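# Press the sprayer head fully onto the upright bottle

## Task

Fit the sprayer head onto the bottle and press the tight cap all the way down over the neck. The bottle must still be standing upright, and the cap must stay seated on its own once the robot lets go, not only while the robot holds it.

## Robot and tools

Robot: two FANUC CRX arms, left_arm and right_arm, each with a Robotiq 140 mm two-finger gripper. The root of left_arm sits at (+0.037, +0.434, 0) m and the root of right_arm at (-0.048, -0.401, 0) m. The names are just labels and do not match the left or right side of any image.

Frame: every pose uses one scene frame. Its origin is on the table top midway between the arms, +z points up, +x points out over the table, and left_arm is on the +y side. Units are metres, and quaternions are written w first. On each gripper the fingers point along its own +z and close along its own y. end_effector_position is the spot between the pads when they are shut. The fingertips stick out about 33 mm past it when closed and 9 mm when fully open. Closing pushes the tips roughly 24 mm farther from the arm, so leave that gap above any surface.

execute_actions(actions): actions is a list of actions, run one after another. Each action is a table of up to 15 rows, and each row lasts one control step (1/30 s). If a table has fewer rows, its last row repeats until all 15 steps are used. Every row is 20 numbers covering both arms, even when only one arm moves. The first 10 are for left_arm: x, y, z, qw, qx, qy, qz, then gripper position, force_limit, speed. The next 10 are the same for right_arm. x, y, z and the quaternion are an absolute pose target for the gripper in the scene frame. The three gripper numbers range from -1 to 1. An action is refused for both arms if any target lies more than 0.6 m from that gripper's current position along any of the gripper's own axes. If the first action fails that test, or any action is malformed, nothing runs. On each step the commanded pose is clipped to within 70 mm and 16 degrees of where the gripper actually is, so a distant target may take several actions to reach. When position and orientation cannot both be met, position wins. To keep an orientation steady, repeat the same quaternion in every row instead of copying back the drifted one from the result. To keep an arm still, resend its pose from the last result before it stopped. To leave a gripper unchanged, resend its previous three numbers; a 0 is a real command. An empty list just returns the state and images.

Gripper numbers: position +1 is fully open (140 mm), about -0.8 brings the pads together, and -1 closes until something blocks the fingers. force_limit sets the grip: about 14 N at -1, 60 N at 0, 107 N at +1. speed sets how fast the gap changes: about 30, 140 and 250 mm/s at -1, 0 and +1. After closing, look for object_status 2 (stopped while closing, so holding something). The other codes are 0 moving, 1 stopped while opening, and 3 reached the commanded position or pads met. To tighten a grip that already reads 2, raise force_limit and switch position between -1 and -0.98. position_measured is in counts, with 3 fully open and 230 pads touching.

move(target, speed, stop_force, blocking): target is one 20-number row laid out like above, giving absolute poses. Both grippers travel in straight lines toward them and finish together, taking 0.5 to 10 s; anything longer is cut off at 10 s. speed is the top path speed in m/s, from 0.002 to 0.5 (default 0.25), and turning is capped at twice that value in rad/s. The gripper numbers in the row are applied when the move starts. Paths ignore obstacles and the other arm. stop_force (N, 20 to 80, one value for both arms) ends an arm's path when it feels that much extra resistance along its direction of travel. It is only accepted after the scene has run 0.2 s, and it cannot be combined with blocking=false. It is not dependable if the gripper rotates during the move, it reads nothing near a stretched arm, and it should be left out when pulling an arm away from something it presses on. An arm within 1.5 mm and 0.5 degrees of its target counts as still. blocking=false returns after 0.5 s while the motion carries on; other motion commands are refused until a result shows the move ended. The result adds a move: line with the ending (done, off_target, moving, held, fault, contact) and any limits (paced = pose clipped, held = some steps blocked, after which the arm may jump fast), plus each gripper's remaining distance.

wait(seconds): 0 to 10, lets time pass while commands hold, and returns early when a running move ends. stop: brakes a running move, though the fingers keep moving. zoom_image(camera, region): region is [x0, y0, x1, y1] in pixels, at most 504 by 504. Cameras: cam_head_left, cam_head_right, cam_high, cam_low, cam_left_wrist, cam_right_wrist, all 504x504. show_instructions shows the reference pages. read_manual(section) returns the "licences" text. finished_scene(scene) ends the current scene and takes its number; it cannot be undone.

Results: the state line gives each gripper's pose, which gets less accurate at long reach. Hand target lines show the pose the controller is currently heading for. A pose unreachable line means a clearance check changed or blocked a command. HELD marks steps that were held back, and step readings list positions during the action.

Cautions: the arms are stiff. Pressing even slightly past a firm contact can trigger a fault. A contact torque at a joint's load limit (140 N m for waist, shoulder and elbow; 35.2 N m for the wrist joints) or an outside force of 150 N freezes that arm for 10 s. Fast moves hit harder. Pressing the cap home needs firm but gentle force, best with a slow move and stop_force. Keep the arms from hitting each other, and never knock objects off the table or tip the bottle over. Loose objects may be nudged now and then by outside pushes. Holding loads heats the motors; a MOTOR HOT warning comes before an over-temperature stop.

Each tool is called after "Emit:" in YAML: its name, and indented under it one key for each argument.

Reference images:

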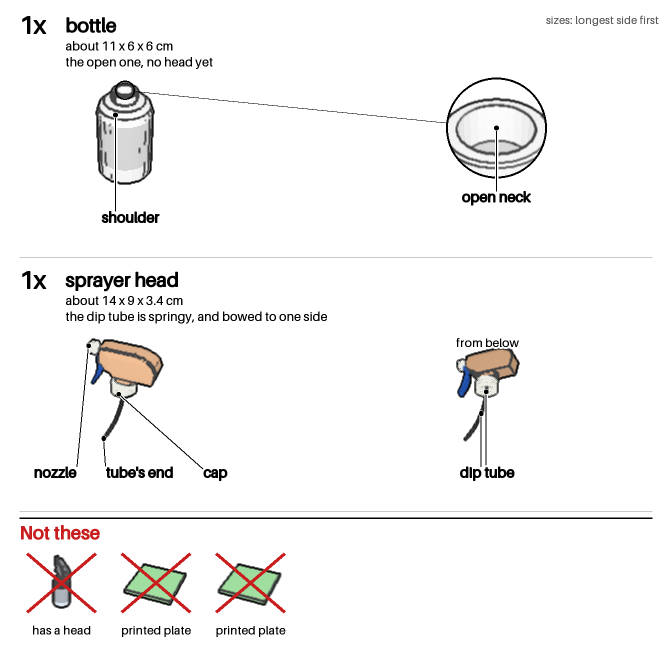

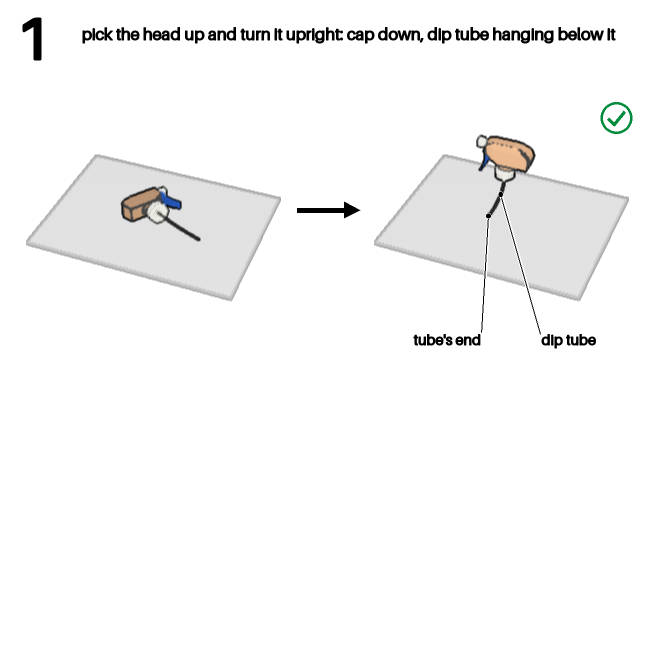

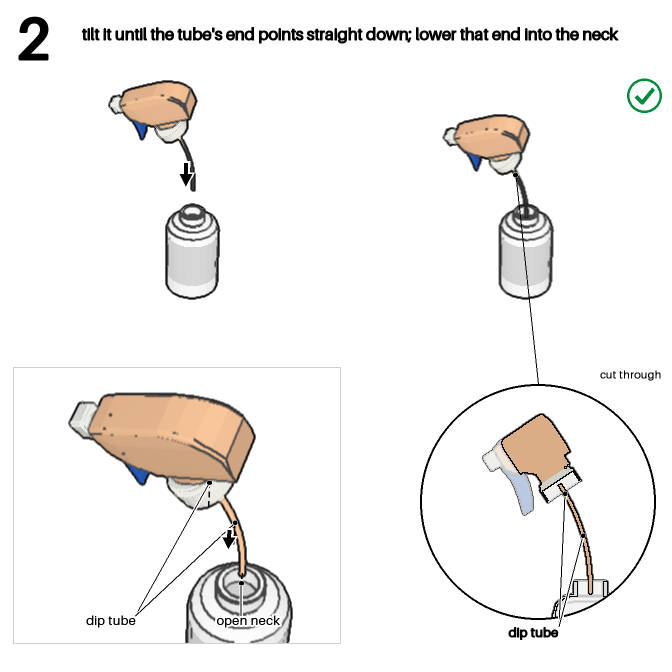

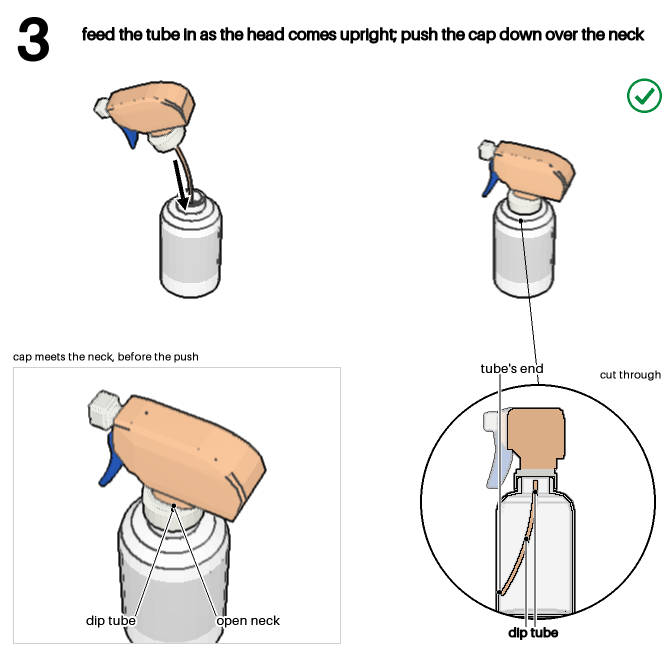

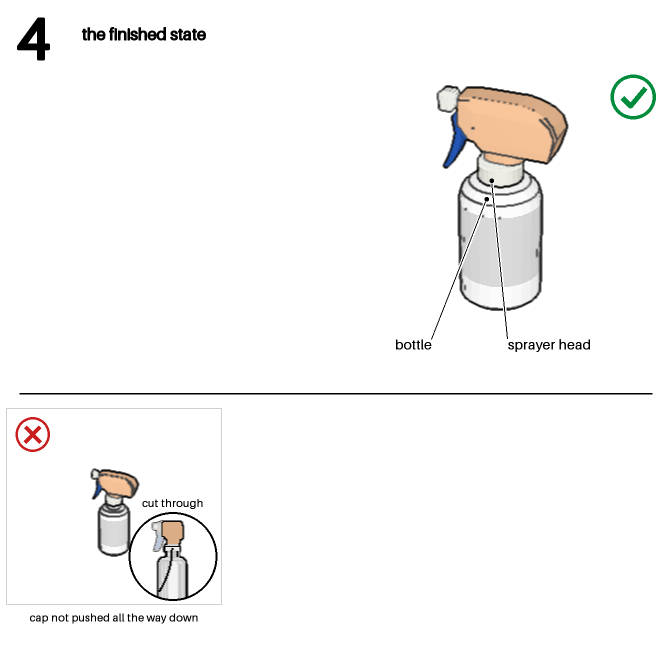

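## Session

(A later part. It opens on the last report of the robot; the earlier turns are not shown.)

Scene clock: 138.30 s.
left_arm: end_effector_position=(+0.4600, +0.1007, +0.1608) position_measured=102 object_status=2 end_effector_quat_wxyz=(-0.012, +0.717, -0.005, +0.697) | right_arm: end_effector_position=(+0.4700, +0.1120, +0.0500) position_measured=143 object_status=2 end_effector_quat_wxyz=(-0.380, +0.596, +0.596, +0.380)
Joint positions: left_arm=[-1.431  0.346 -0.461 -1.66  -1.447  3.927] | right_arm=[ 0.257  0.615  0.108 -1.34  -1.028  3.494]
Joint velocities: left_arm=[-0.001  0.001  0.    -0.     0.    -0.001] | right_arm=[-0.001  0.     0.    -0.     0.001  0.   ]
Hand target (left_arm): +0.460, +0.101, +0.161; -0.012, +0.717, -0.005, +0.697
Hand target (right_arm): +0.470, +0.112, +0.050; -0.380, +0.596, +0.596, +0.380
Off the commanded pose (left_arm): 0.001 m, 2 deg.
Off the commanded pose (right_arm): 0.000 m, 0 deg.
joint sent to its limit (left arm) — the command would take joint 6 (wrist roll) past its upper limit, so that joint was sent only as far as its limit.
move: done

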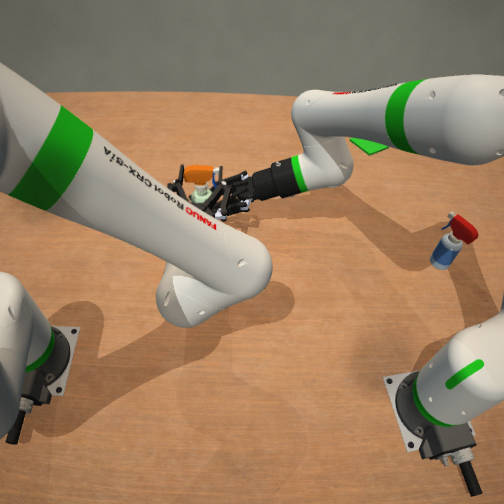

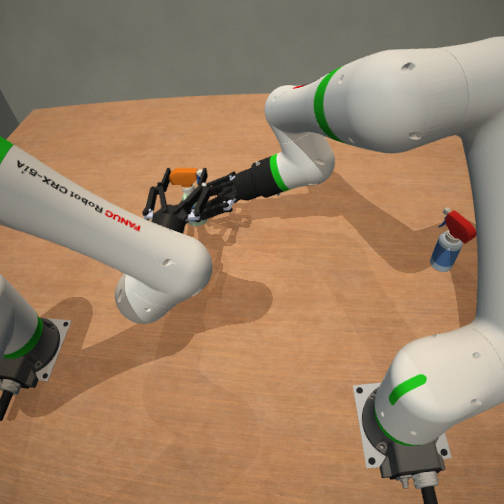

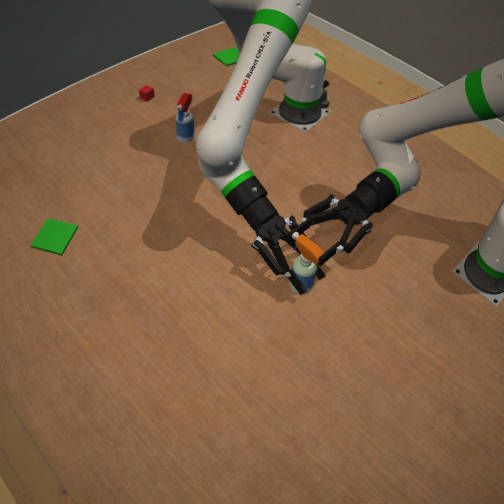

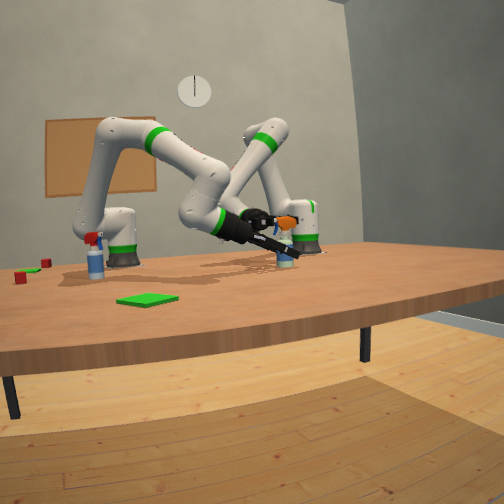

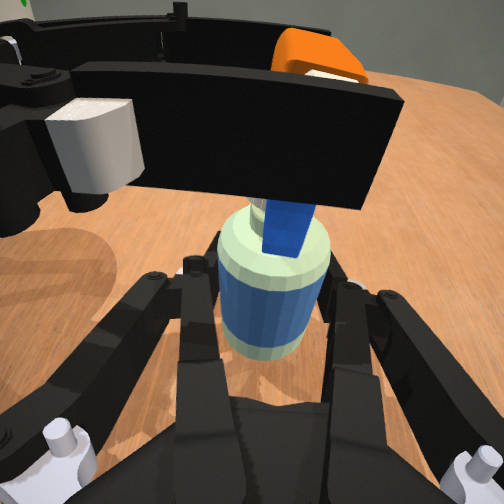

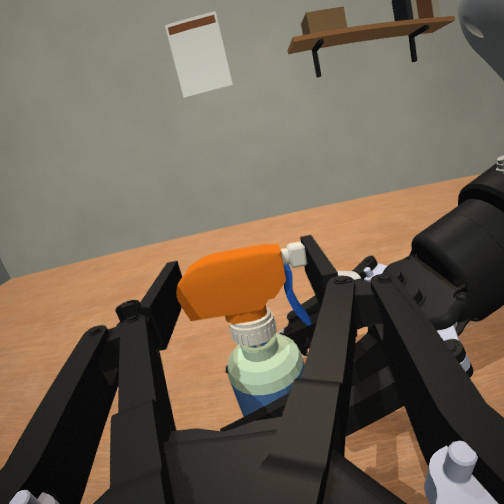

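Emit:
move:
  target: [0.46,0.101,0.14,0,0.707,0,0.707,-1,1,-0.3, 0.47,0.112,0.05,0.38,-0.596,-0.596,-0.38,-1,0,-0.3]
  speed: 0.01
  stop_force: 40

Emit:
zoom_image:
  camera: "cam_low"
  region: [220,160,340,280]

Emit:
zoom_image:
  camera: "cam_high"
  region: [240,150,400,310]

Scene clock: 146.53 s.
left_arm: end_effector_position=(+0.4601, +0.1004, +0.1448) position_measured=103 object_status=2 end_effector_quat_wxyz=(-0.022, +0.724, -0.008, +0.690) | right_arm: end_effector_position=(+0.4700, +0.1120, +0.0500) position_measured=143 object_status=2 end_effector_quat_wxyz=(-0.380, +0.596, +0.596, +0.380)
Joint positions: left_arm=[-1.426  0.378 -0.45  -1.646 -1.437  3.927] | right_arm=[ 0.257  0.615  0.108 -1.34  -1.028  3.494]
Joint velocities: left_arm=[-0.002 -0.    -0.001 -0.003 -0.005 -0.   ] | right_arm=[0.    0.    0.    0.    0.001 0.002]
Hand target (left_arm): +0.460, +0.100, +0.145; -0.022, +0.724, -0.008, +0.690
Hand target (right_arm): +0.470, +0.112, +0.050; -0.380, +0.596, +0.596, +0.380
Off the commanded pose (left_arm): 0.005 m, 4 deg.
Off the commanded pose (right_arm): 0.000 m, 0 deg.
move: contact (left_arm)

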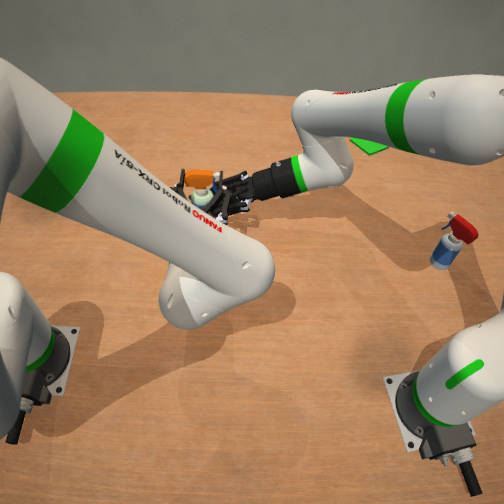

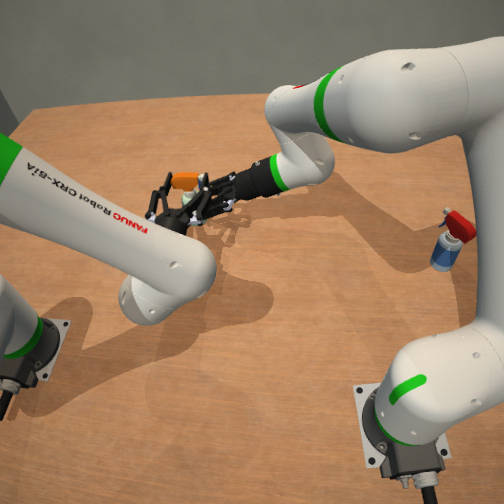

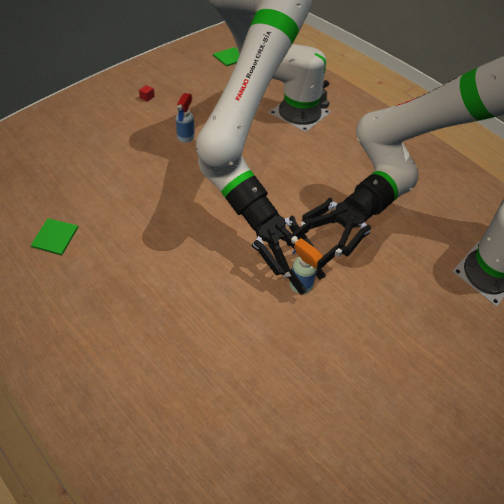

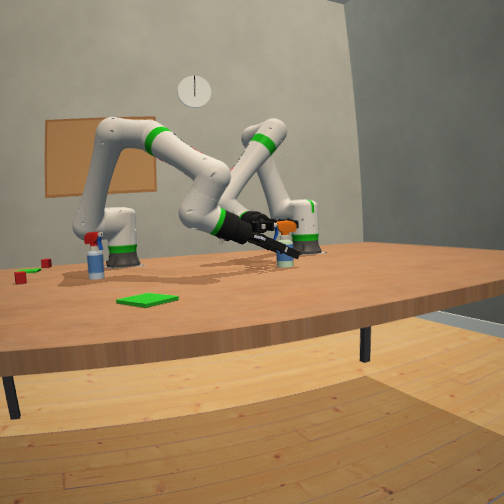

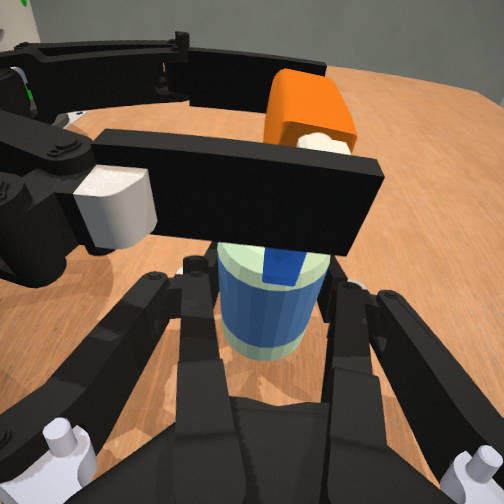

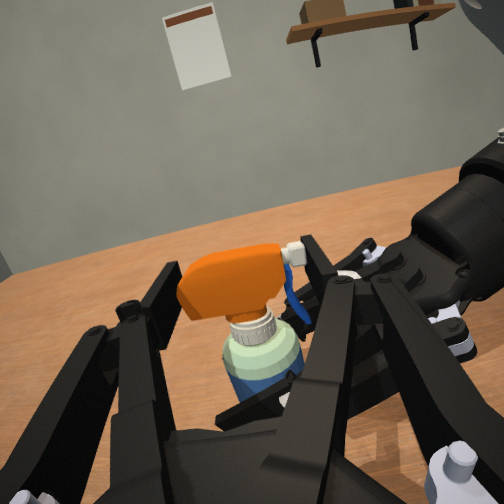

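Region (220, 160, 340, 280) of cam_low's 504x504 image, scaled by 4.200, with more detail than that image has.

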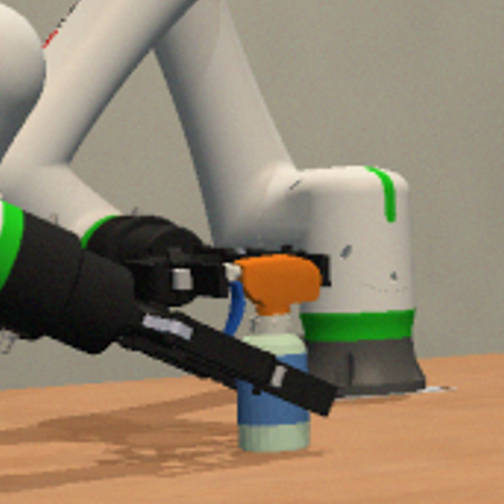

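Region (240, 150, 400, 310) of cam_high's 504x504 image, scaled by 3.150, with more detail than that image has.

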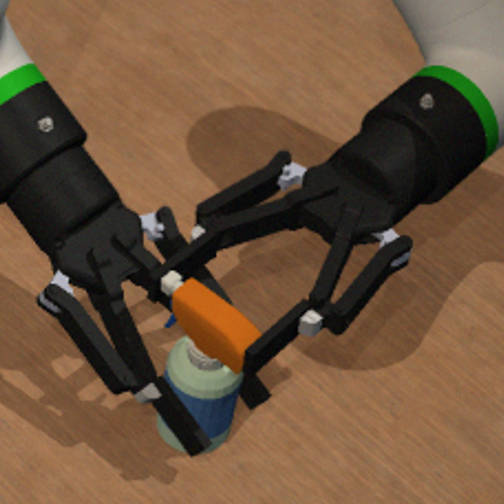

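Emit:
move:
  target: [0.46,0.101,0.147,0,0.707,0,0.707,0.6,1,0.3, 0.47,0.112,0.05,0.38,-0.596,-0.596,-0.38,-1,0,-0.3]
  speed: 0.03

Emit:
move:
  target: [0.46,0.101,0.20,0,0.707,0,0.707,0.6,1,0.3, 0.47,0.112,0.05,0.38,-0.596,-0.596,-0.38,-1,0,-0.3]
  speed: 0.1

Emit:
move:
  target: [0.46,0.101,0.195,0,0.707,0,0.707,-0.85,1,0.5, 0.47,0.112,0.05,0.38,-0.596,-0.596,-0.38,-1,0,-0.3]
  speed: 0.1

Emit:
move:
  target: [0.46,0.101,0.16,0,0.707,0,0.707,-0.85,1,0.5, 0.47,0.112,0.05,0.38,-0.596,-0.596,-0.38,-1,0,-0.3]
  speed: 0.01
  stop_force: 50

Emit:
zoom_image:
  camera: "cam_low"
  region: [220,160,340,280]

Scene clock: 152.43 s.
left_arm: end_effector_position=(+0.4600, +0.1007, +0.1478) position_measured=53 object_status=3 end_effector_quat_wxyz=(-0.020, +0.722, -0.008, +0.691) | right_arm: end_effector_position=(+0.4700, +0.1120, +0.0500) position_measured=143 object_status=2 end_effector_quat_wxyz=(-0.380, +0.596, +0.596, +0.380)
Joint positions: left_arm=[-1.427  0.372 -0.452 -1.648 -1.439  3.927] | right_arm=[ 0.257  0.615  0.108 -1.34  -1.028  3.494]
Joint velocities: left_arm=[ 0.     0.     0.    -0.001  0.     0.001] | right_arm=[ 0.001  0.     0.    -0.001 -0.001 -0.001]
Hand target (left_arm): +0.460, +0.101, +0.148; -0.020, +0.722, -0.008, +0.691
Hand target (right_arm): +0.470, +0.112, +0.050; -0.380, +0.596, +0.596, +0.380
Off the commanded pose (left_arm): 0.001 m, 4 deg.
Off the commanded pose (right_arm): 0.000 m, 0 deg.
joint sent to its limit (left arm) — the command would take joint 6 (wrist roll) past its upper limit, so that joint was sent only as far as its limit.
move: off_target (left_arm)

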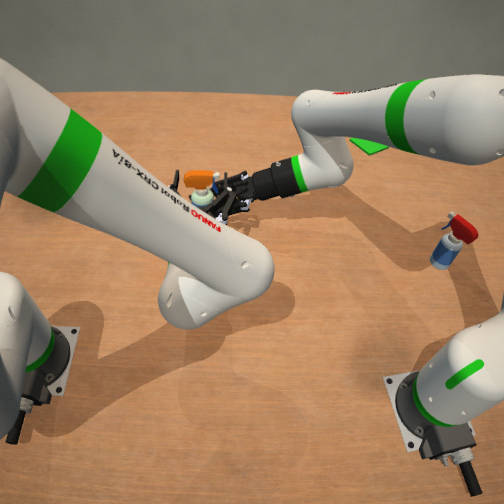

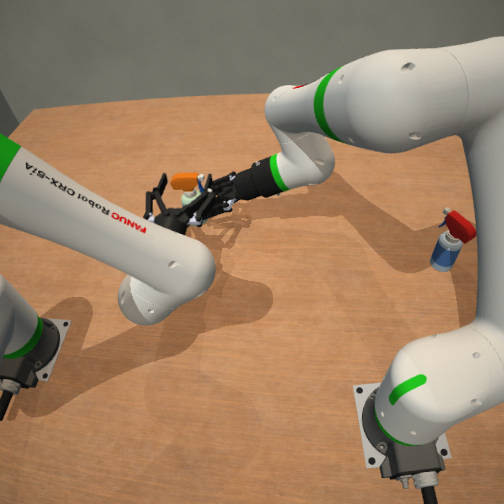

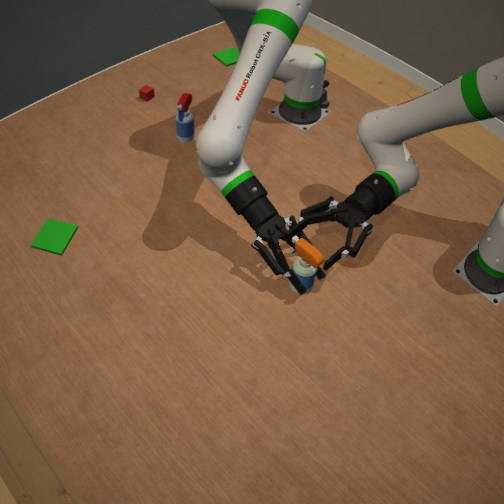

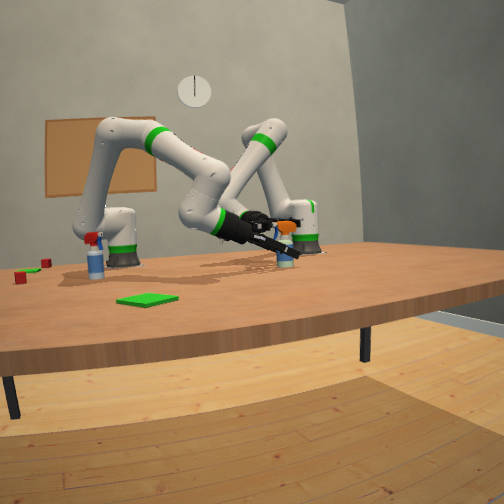

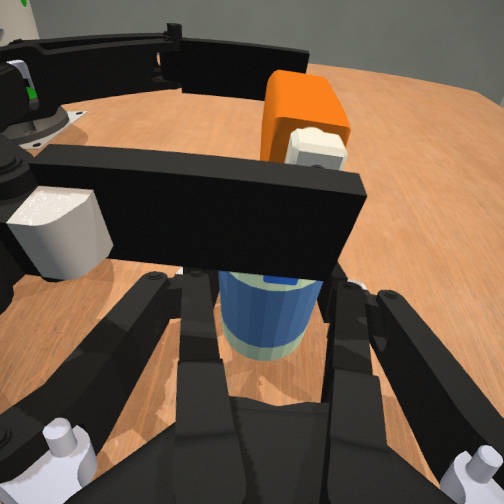

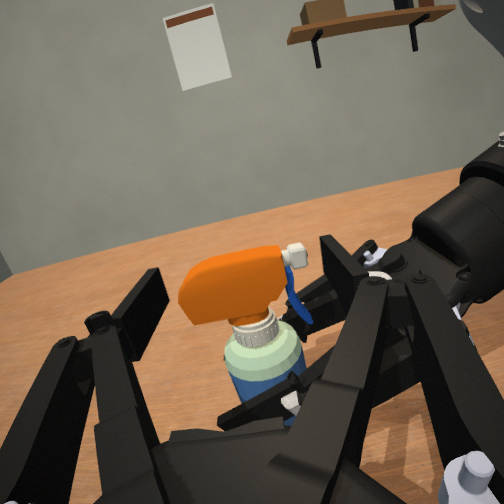

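Scene clock: 153.27 s.
left_arm: end_effector_position=(+0.4600, +0.1012, +0.2002) position_measured=53 object_status=3 end_effector_quat_wxyz=(-0.000, +0.707, -0.000, +0.707) | right_arm: end_effector_position=(+0.4700, +0.1120, +0.0500) position_measured=143 object_status=2 end_effector_quat_wxyz=(-0.380, +0.596, +0.596, +0.380)
Joint positions: left_arm=[-1.436  0.253 -0.472 -1.675 -1.454  3.873] | right_arm=[ 0.257  0.615  0.108 -1.34  -1.028  3.494]
Joint velocities: left_arm=[ 0.001 -0.001  0.     0.002 -0.     0.001] | right_arm=[ 0.002 -0.    -0.    -0.     0.    -0.001]
Hand target (left_arm): +0.460, +0.101, +0.200; -0.000, +0.707, -0.000, +0.707
Hand target (right_arm): +0.470, +0.112, +0.050; -0.380, +0.596, +0.596, +0.380
Off the commanded pose (left_arm): 0.000 m, 0 deg.
Off the commanded pose (right_arm): 0.000 m, 0 deg.
move: done

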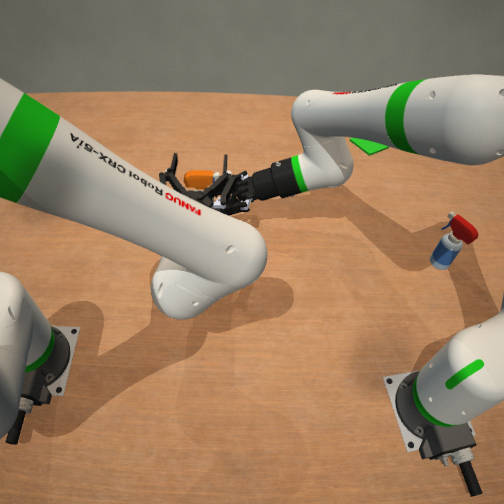

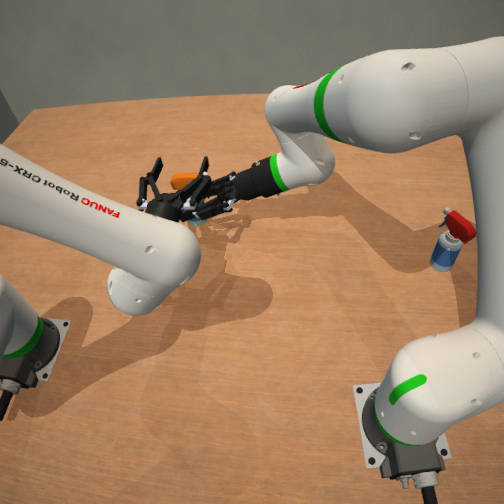

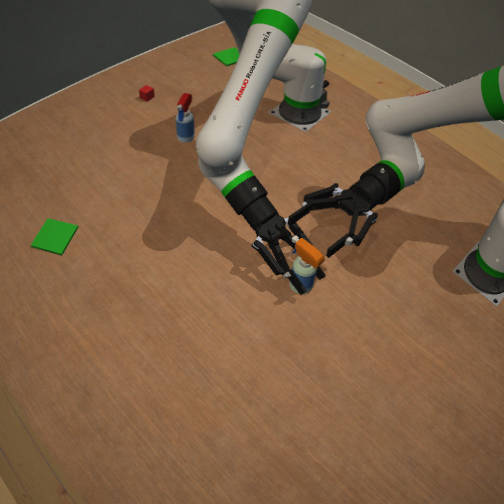

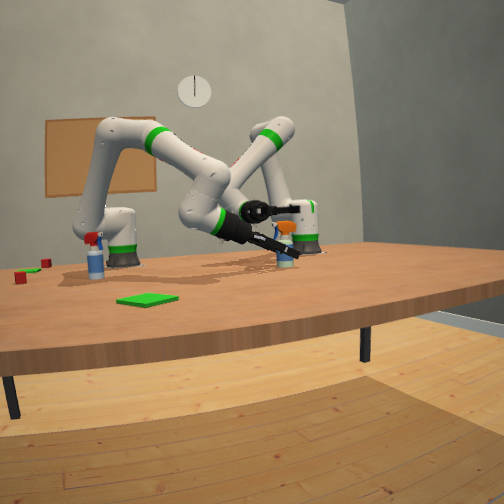

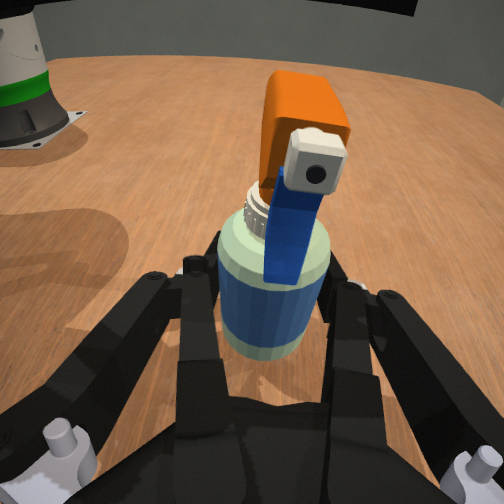

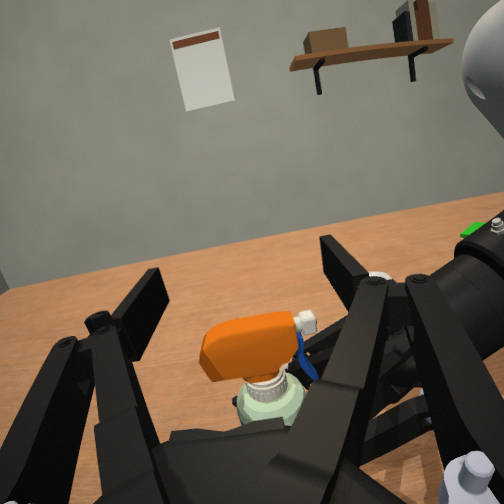

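Scene clock: 154.10 s.
left_arm: end_effector_position=(+0.4600, +0.1010, +0.1950) position_measured=235 object_status=3 end_effector_quat_wxyz=(-0.000, +0.707, -0.000, +0.707) | right_arm: end_effector_position=(+0.4700, +0.1120, +0.0500) position_measured=143 object_status=2 end_effector_quat_wxyz=(-0.380, +0.596, +0.596, +0.380)
Joint positions: left_arm=[-1.436  0.268 -0.472 -1.677 -1.455  3.888] | right_arm=[ 0.257  0.615  0.108 -1.34  -1.028  3.494]
Joint velocities: left_arm=[-0.001 -0.     0.001 -0.    -0.    -0.   ] | right_arm=[-0.    -0.     0.    -0.    -0.    -0.001]
Hand target (left_arm): +0.460, +0.101, +0.195; -0.000, +0.707, +0.000, +0.707
Hand target (right_arm): +0.470, +0.112, +0.050; -0.380, +0.596, +0.596, +0.380
Off the commanded pose (left_arm): 0.000 m, 0 deg.
Off the commanded pose (right_arm): 0.000 m, 0 deg.
move: done

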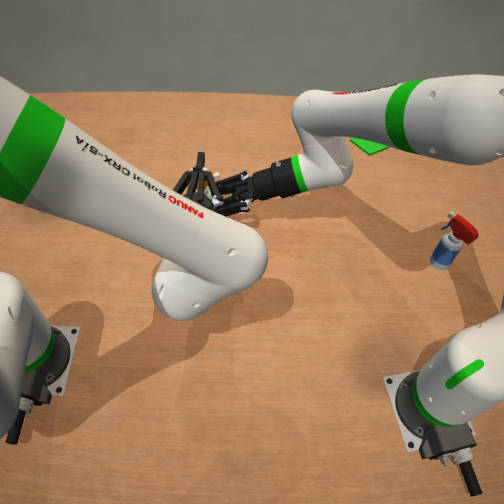

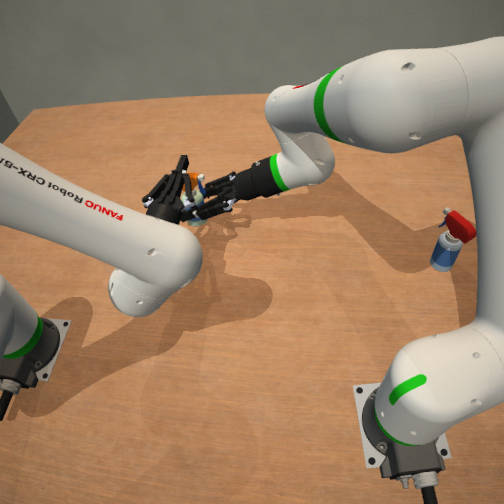

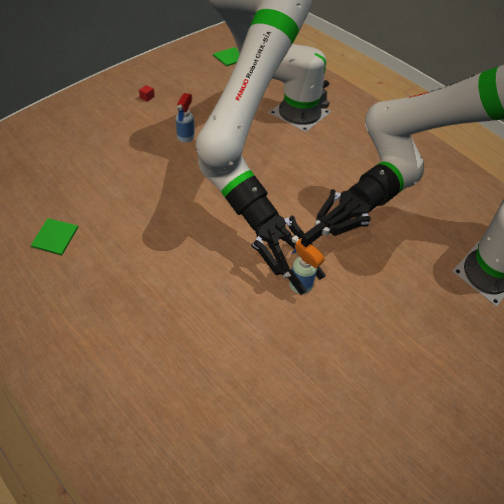

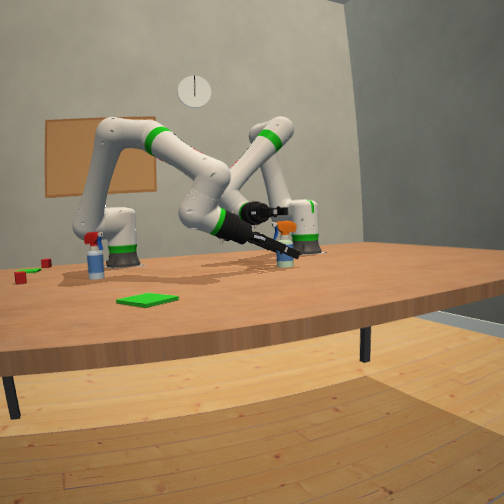

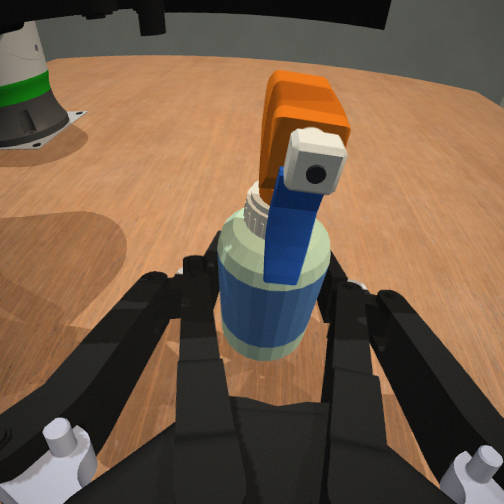

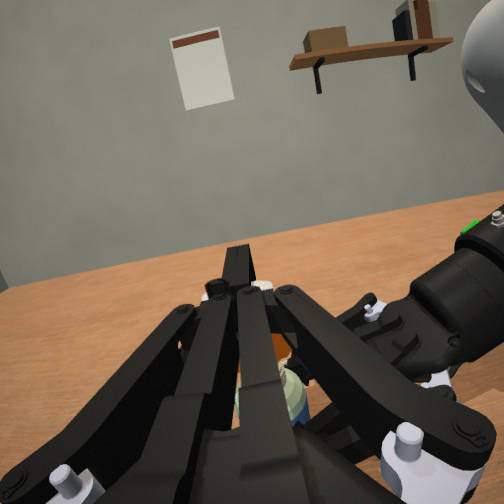

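Scene clock: 156.80 s.
left_arm: end_effector_position=(+0.4601, +0.1006, +0.1722) position_measured=235 object_status=3 end_effector_quat_wxyz=(-0.006, +0.711, -0.002, +0.703) | right_arm: end_effector_position=(+0.4700, +0.1120, +0.0500) position_measured=143 object_status=2 end_effector_quat_wxyz=(-0.380, +0.596, +0.596, +0.380)
Joint positions: left_arm=[-1.435  0.325 -0.467 -1.671 -1.455  3.927] | right_arm=[ 0.257  0.615  0.108 -1.34  -1.028  3.494]
Joint velocities: left_arm=[-0.    -0.002 -0.001 -0.002 -0.005  0.   ] | right_arm=[ 0.001 -0.    -0.     0.    -0.001 -0.002]
Hand target (left_arm): +0.460, +0.101, +0.172; -0.006, +0.711, -0.002, +0.703
Hand target (right_arm): +0.470, +0.112, +0.050; -0.380, +0.596, +0.596, +0.380
Off the commanded pose (left_arm): 0.012 m, 1 deg.
Off the commanded pose (right_arm): 0.000 m, 0 deg.
move: contact (left_arm)

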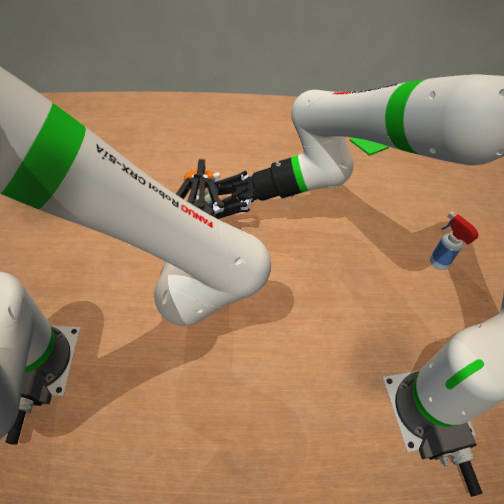

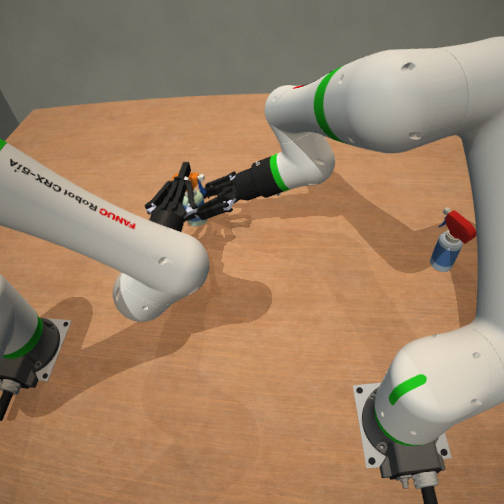

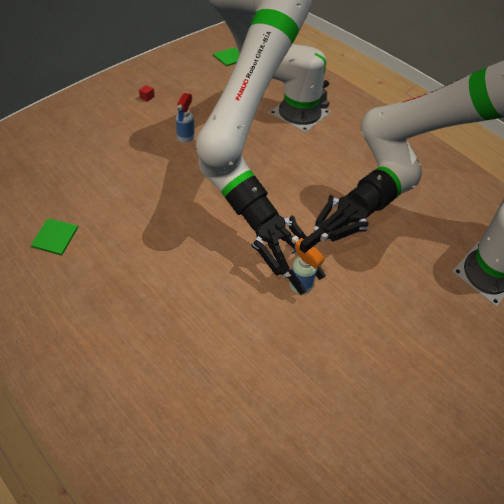

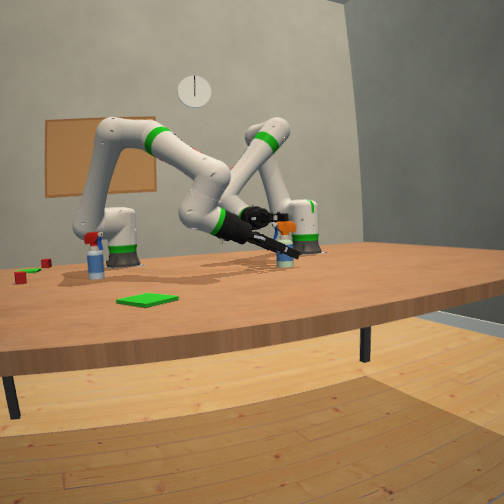

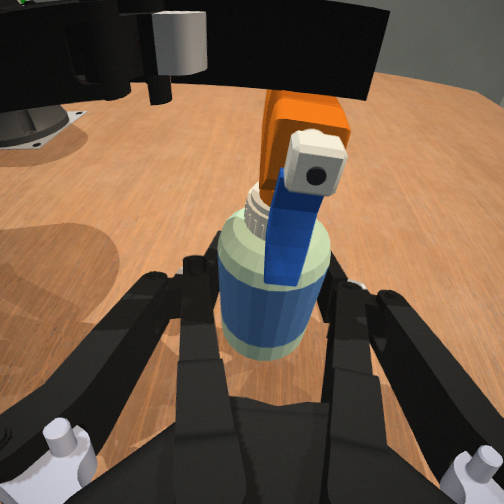

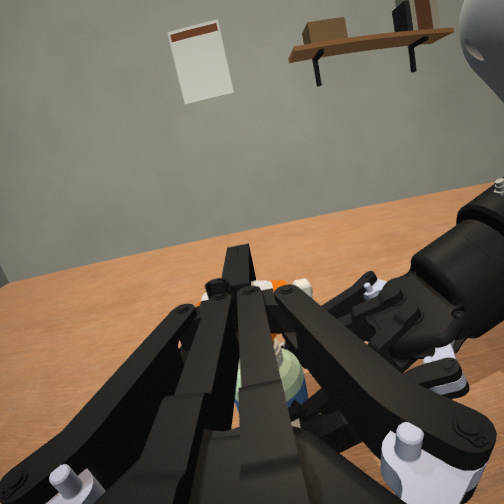

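Region (220, 160, 340, 280) of cam_low's 504x504 image, scaled by 4.200, with more detail than that image has.

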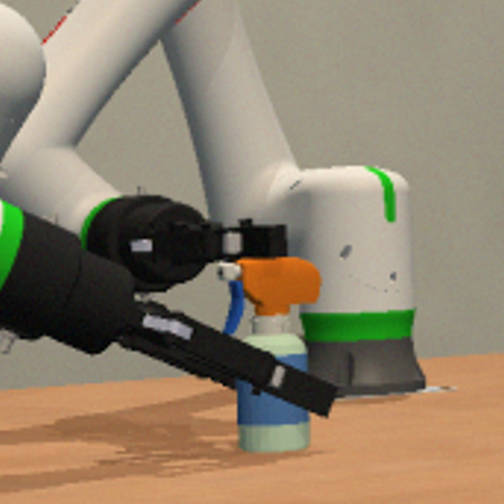

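Seated. Releasing and retreating.

Emit:
move:
  target: [0.46,0.101,0.24,0,0.707,0,0.707,-0.85,1,0.5, 0.47,0.112,0.05,0.38,-0.596,-0.596,-0.38,1,0,0.3]
  speed: 0.1

Emit:
move:
  target: [0.36,0.15,0.28,0,0.707,0,0.707,-0.85,1,0.5, 0.47,-0.02,0.075,0.38,-0.596,-0.596,-0.38,1,0,0.3]
  speed: 0.15

Scene clock: 160.83 s.
left_arm: end_effector_position=(+0.4600, +0.1012, +0.2403) position_measured=235 object_status=3 end_effector_quat_wxyz=(+0.000, +0.707, -0.000, +0.707) | right_arm: end_effector_position=(+0.4700, +0.1120, +0.0500) position_measured=3 object_status=3 end_effector_quat_wxyz=(-0.380, +0.596, +0.596, +0.380)
Joint positions: left_arm=[-1.431  0.143 -0.461 -1.664 -1.438  3.752] | right_arm=[ 0.257  0.615  0.108 -1.34  -1.028  3.494]
Joint velocities: left_arm=[ 0.002 -0.001  0.    -0.    -0.    -0.001] | right_arm=[-0.001  0.    -0.    -0.     0.001  0.001]
Hand target (left_arm): +0.460, +0.101, +0.240; +0.000, +0.707, -0.000, +0.707
Hand target (right_arm): +0.470, +0.112, +0.050; -0.380, +0.596, +0.596, +0.380
Off the commanded pose (left_arm): 0.000 m, 0 deg.
Off the commanded pose (right_arm): 0.000 m, 0 deg.
move: done

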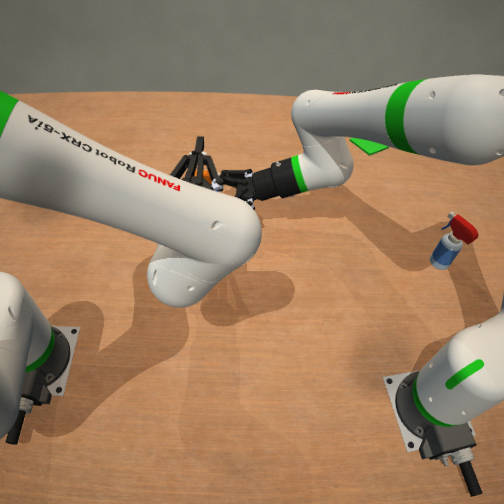

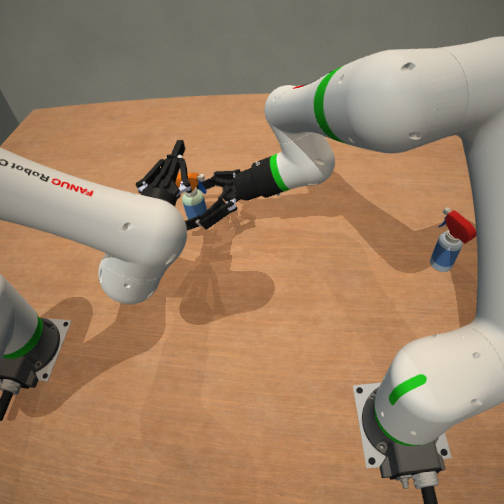

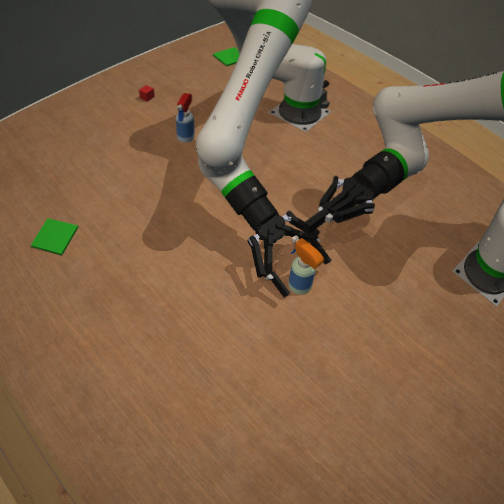

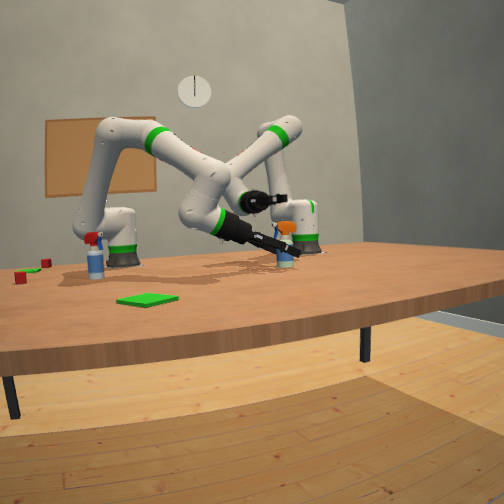

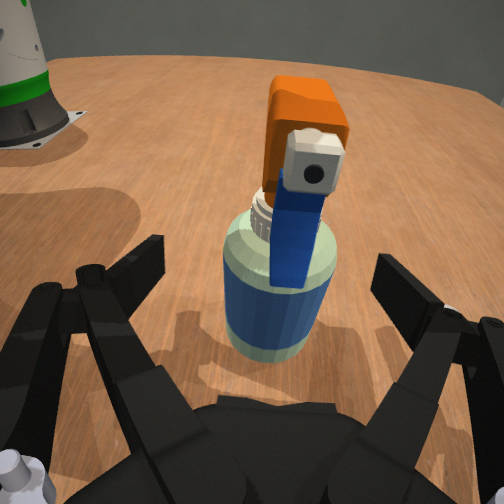

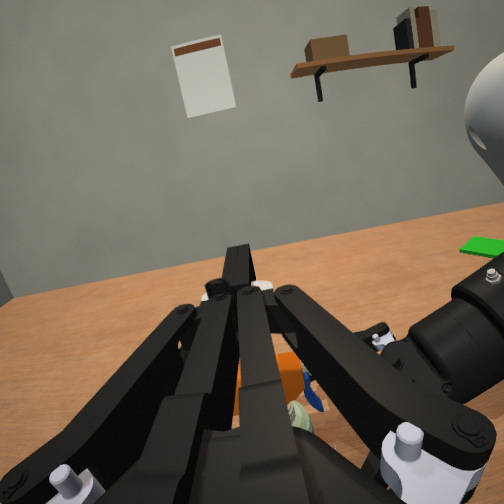

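Scene clock: 162.10 s.
left_arm: end_effector_position=(+0.3599, +0.1501, +0.2796) position_measured=235 object_status=3 end_effector_quat_wxyz=(+0.000, +0.707, +0.000, +0.707) | right_arm: end_effector_position=(+0.4699, -0.0199, +0.0753) position_measured=3 object_status=3 end_effector_quat_wxyz=(-0.380, +0.596, +0.596, +0.380)
Joint positions: left_arm=[-1.69  -0.088 -0.568 -1.525 -1.657  3.623] | right_arm=[ 0.04   0.517  0.014 -1.259 -1.212  3.547]
Joint velocities: left_arm=[-0.001  0.001  0.     0.001 -0.     0.001] | right_arm=[-0.    -0.    -0.    -0.    -0.001 -0.001]
Hand target (left_arm): +0.360, +0.150, +0.280; +0.000, +0.707, +0.000, +0.707
Hand target (right_arm): +0.470, -0.020, +0.075; -0.380, +0.596, +0.596, +0.380
Off the commanded pose (left_arm): 0.000 m, 0 deg.
Off the commanded pose (right_arm): 0.000 m, 0 deg.
move: done

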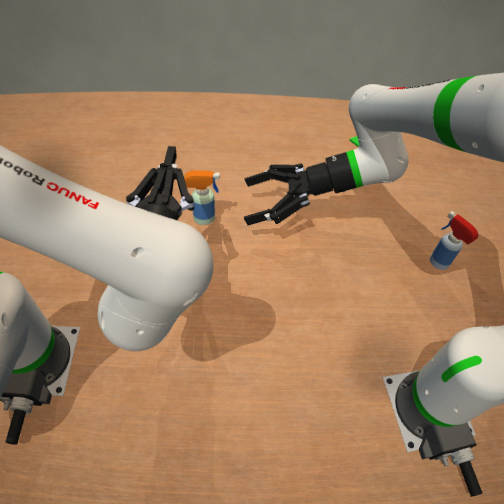

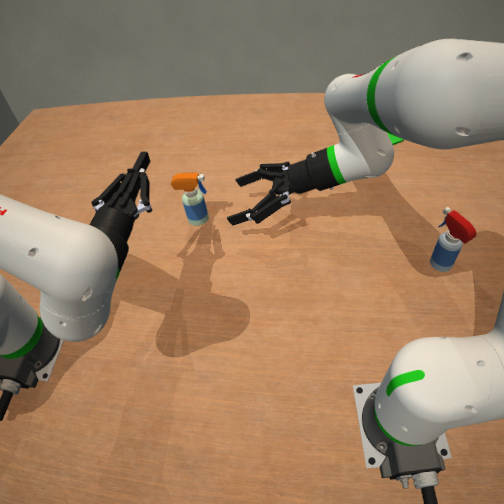

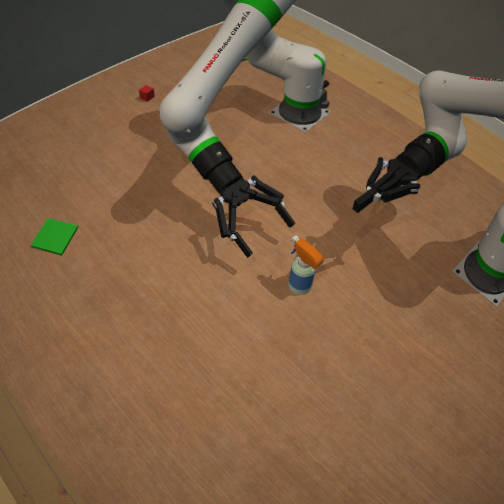

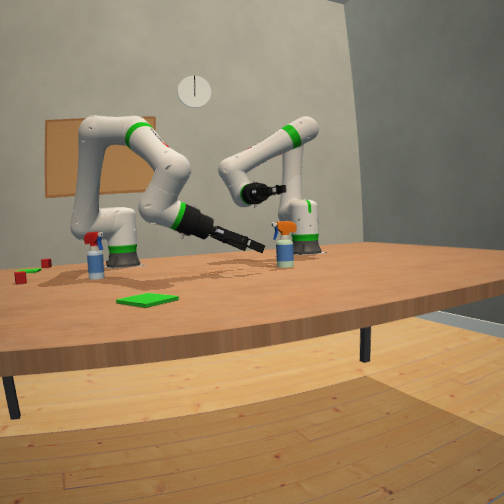

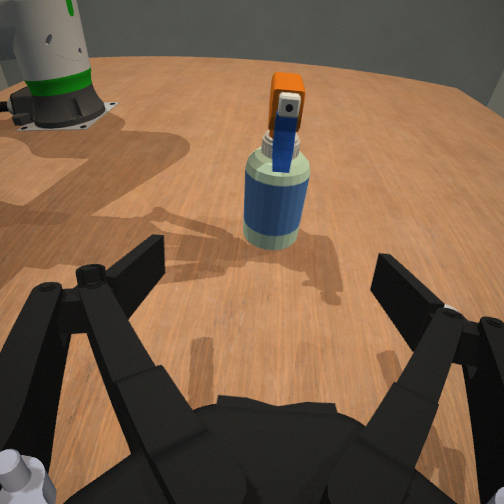

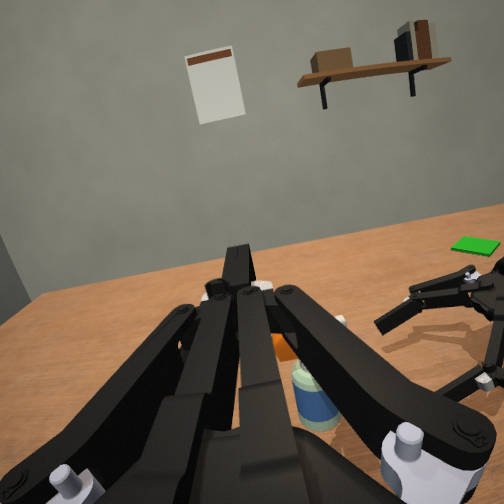

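Emit:
finished_scene:
  scene: 1

The scene is finished: the task was done.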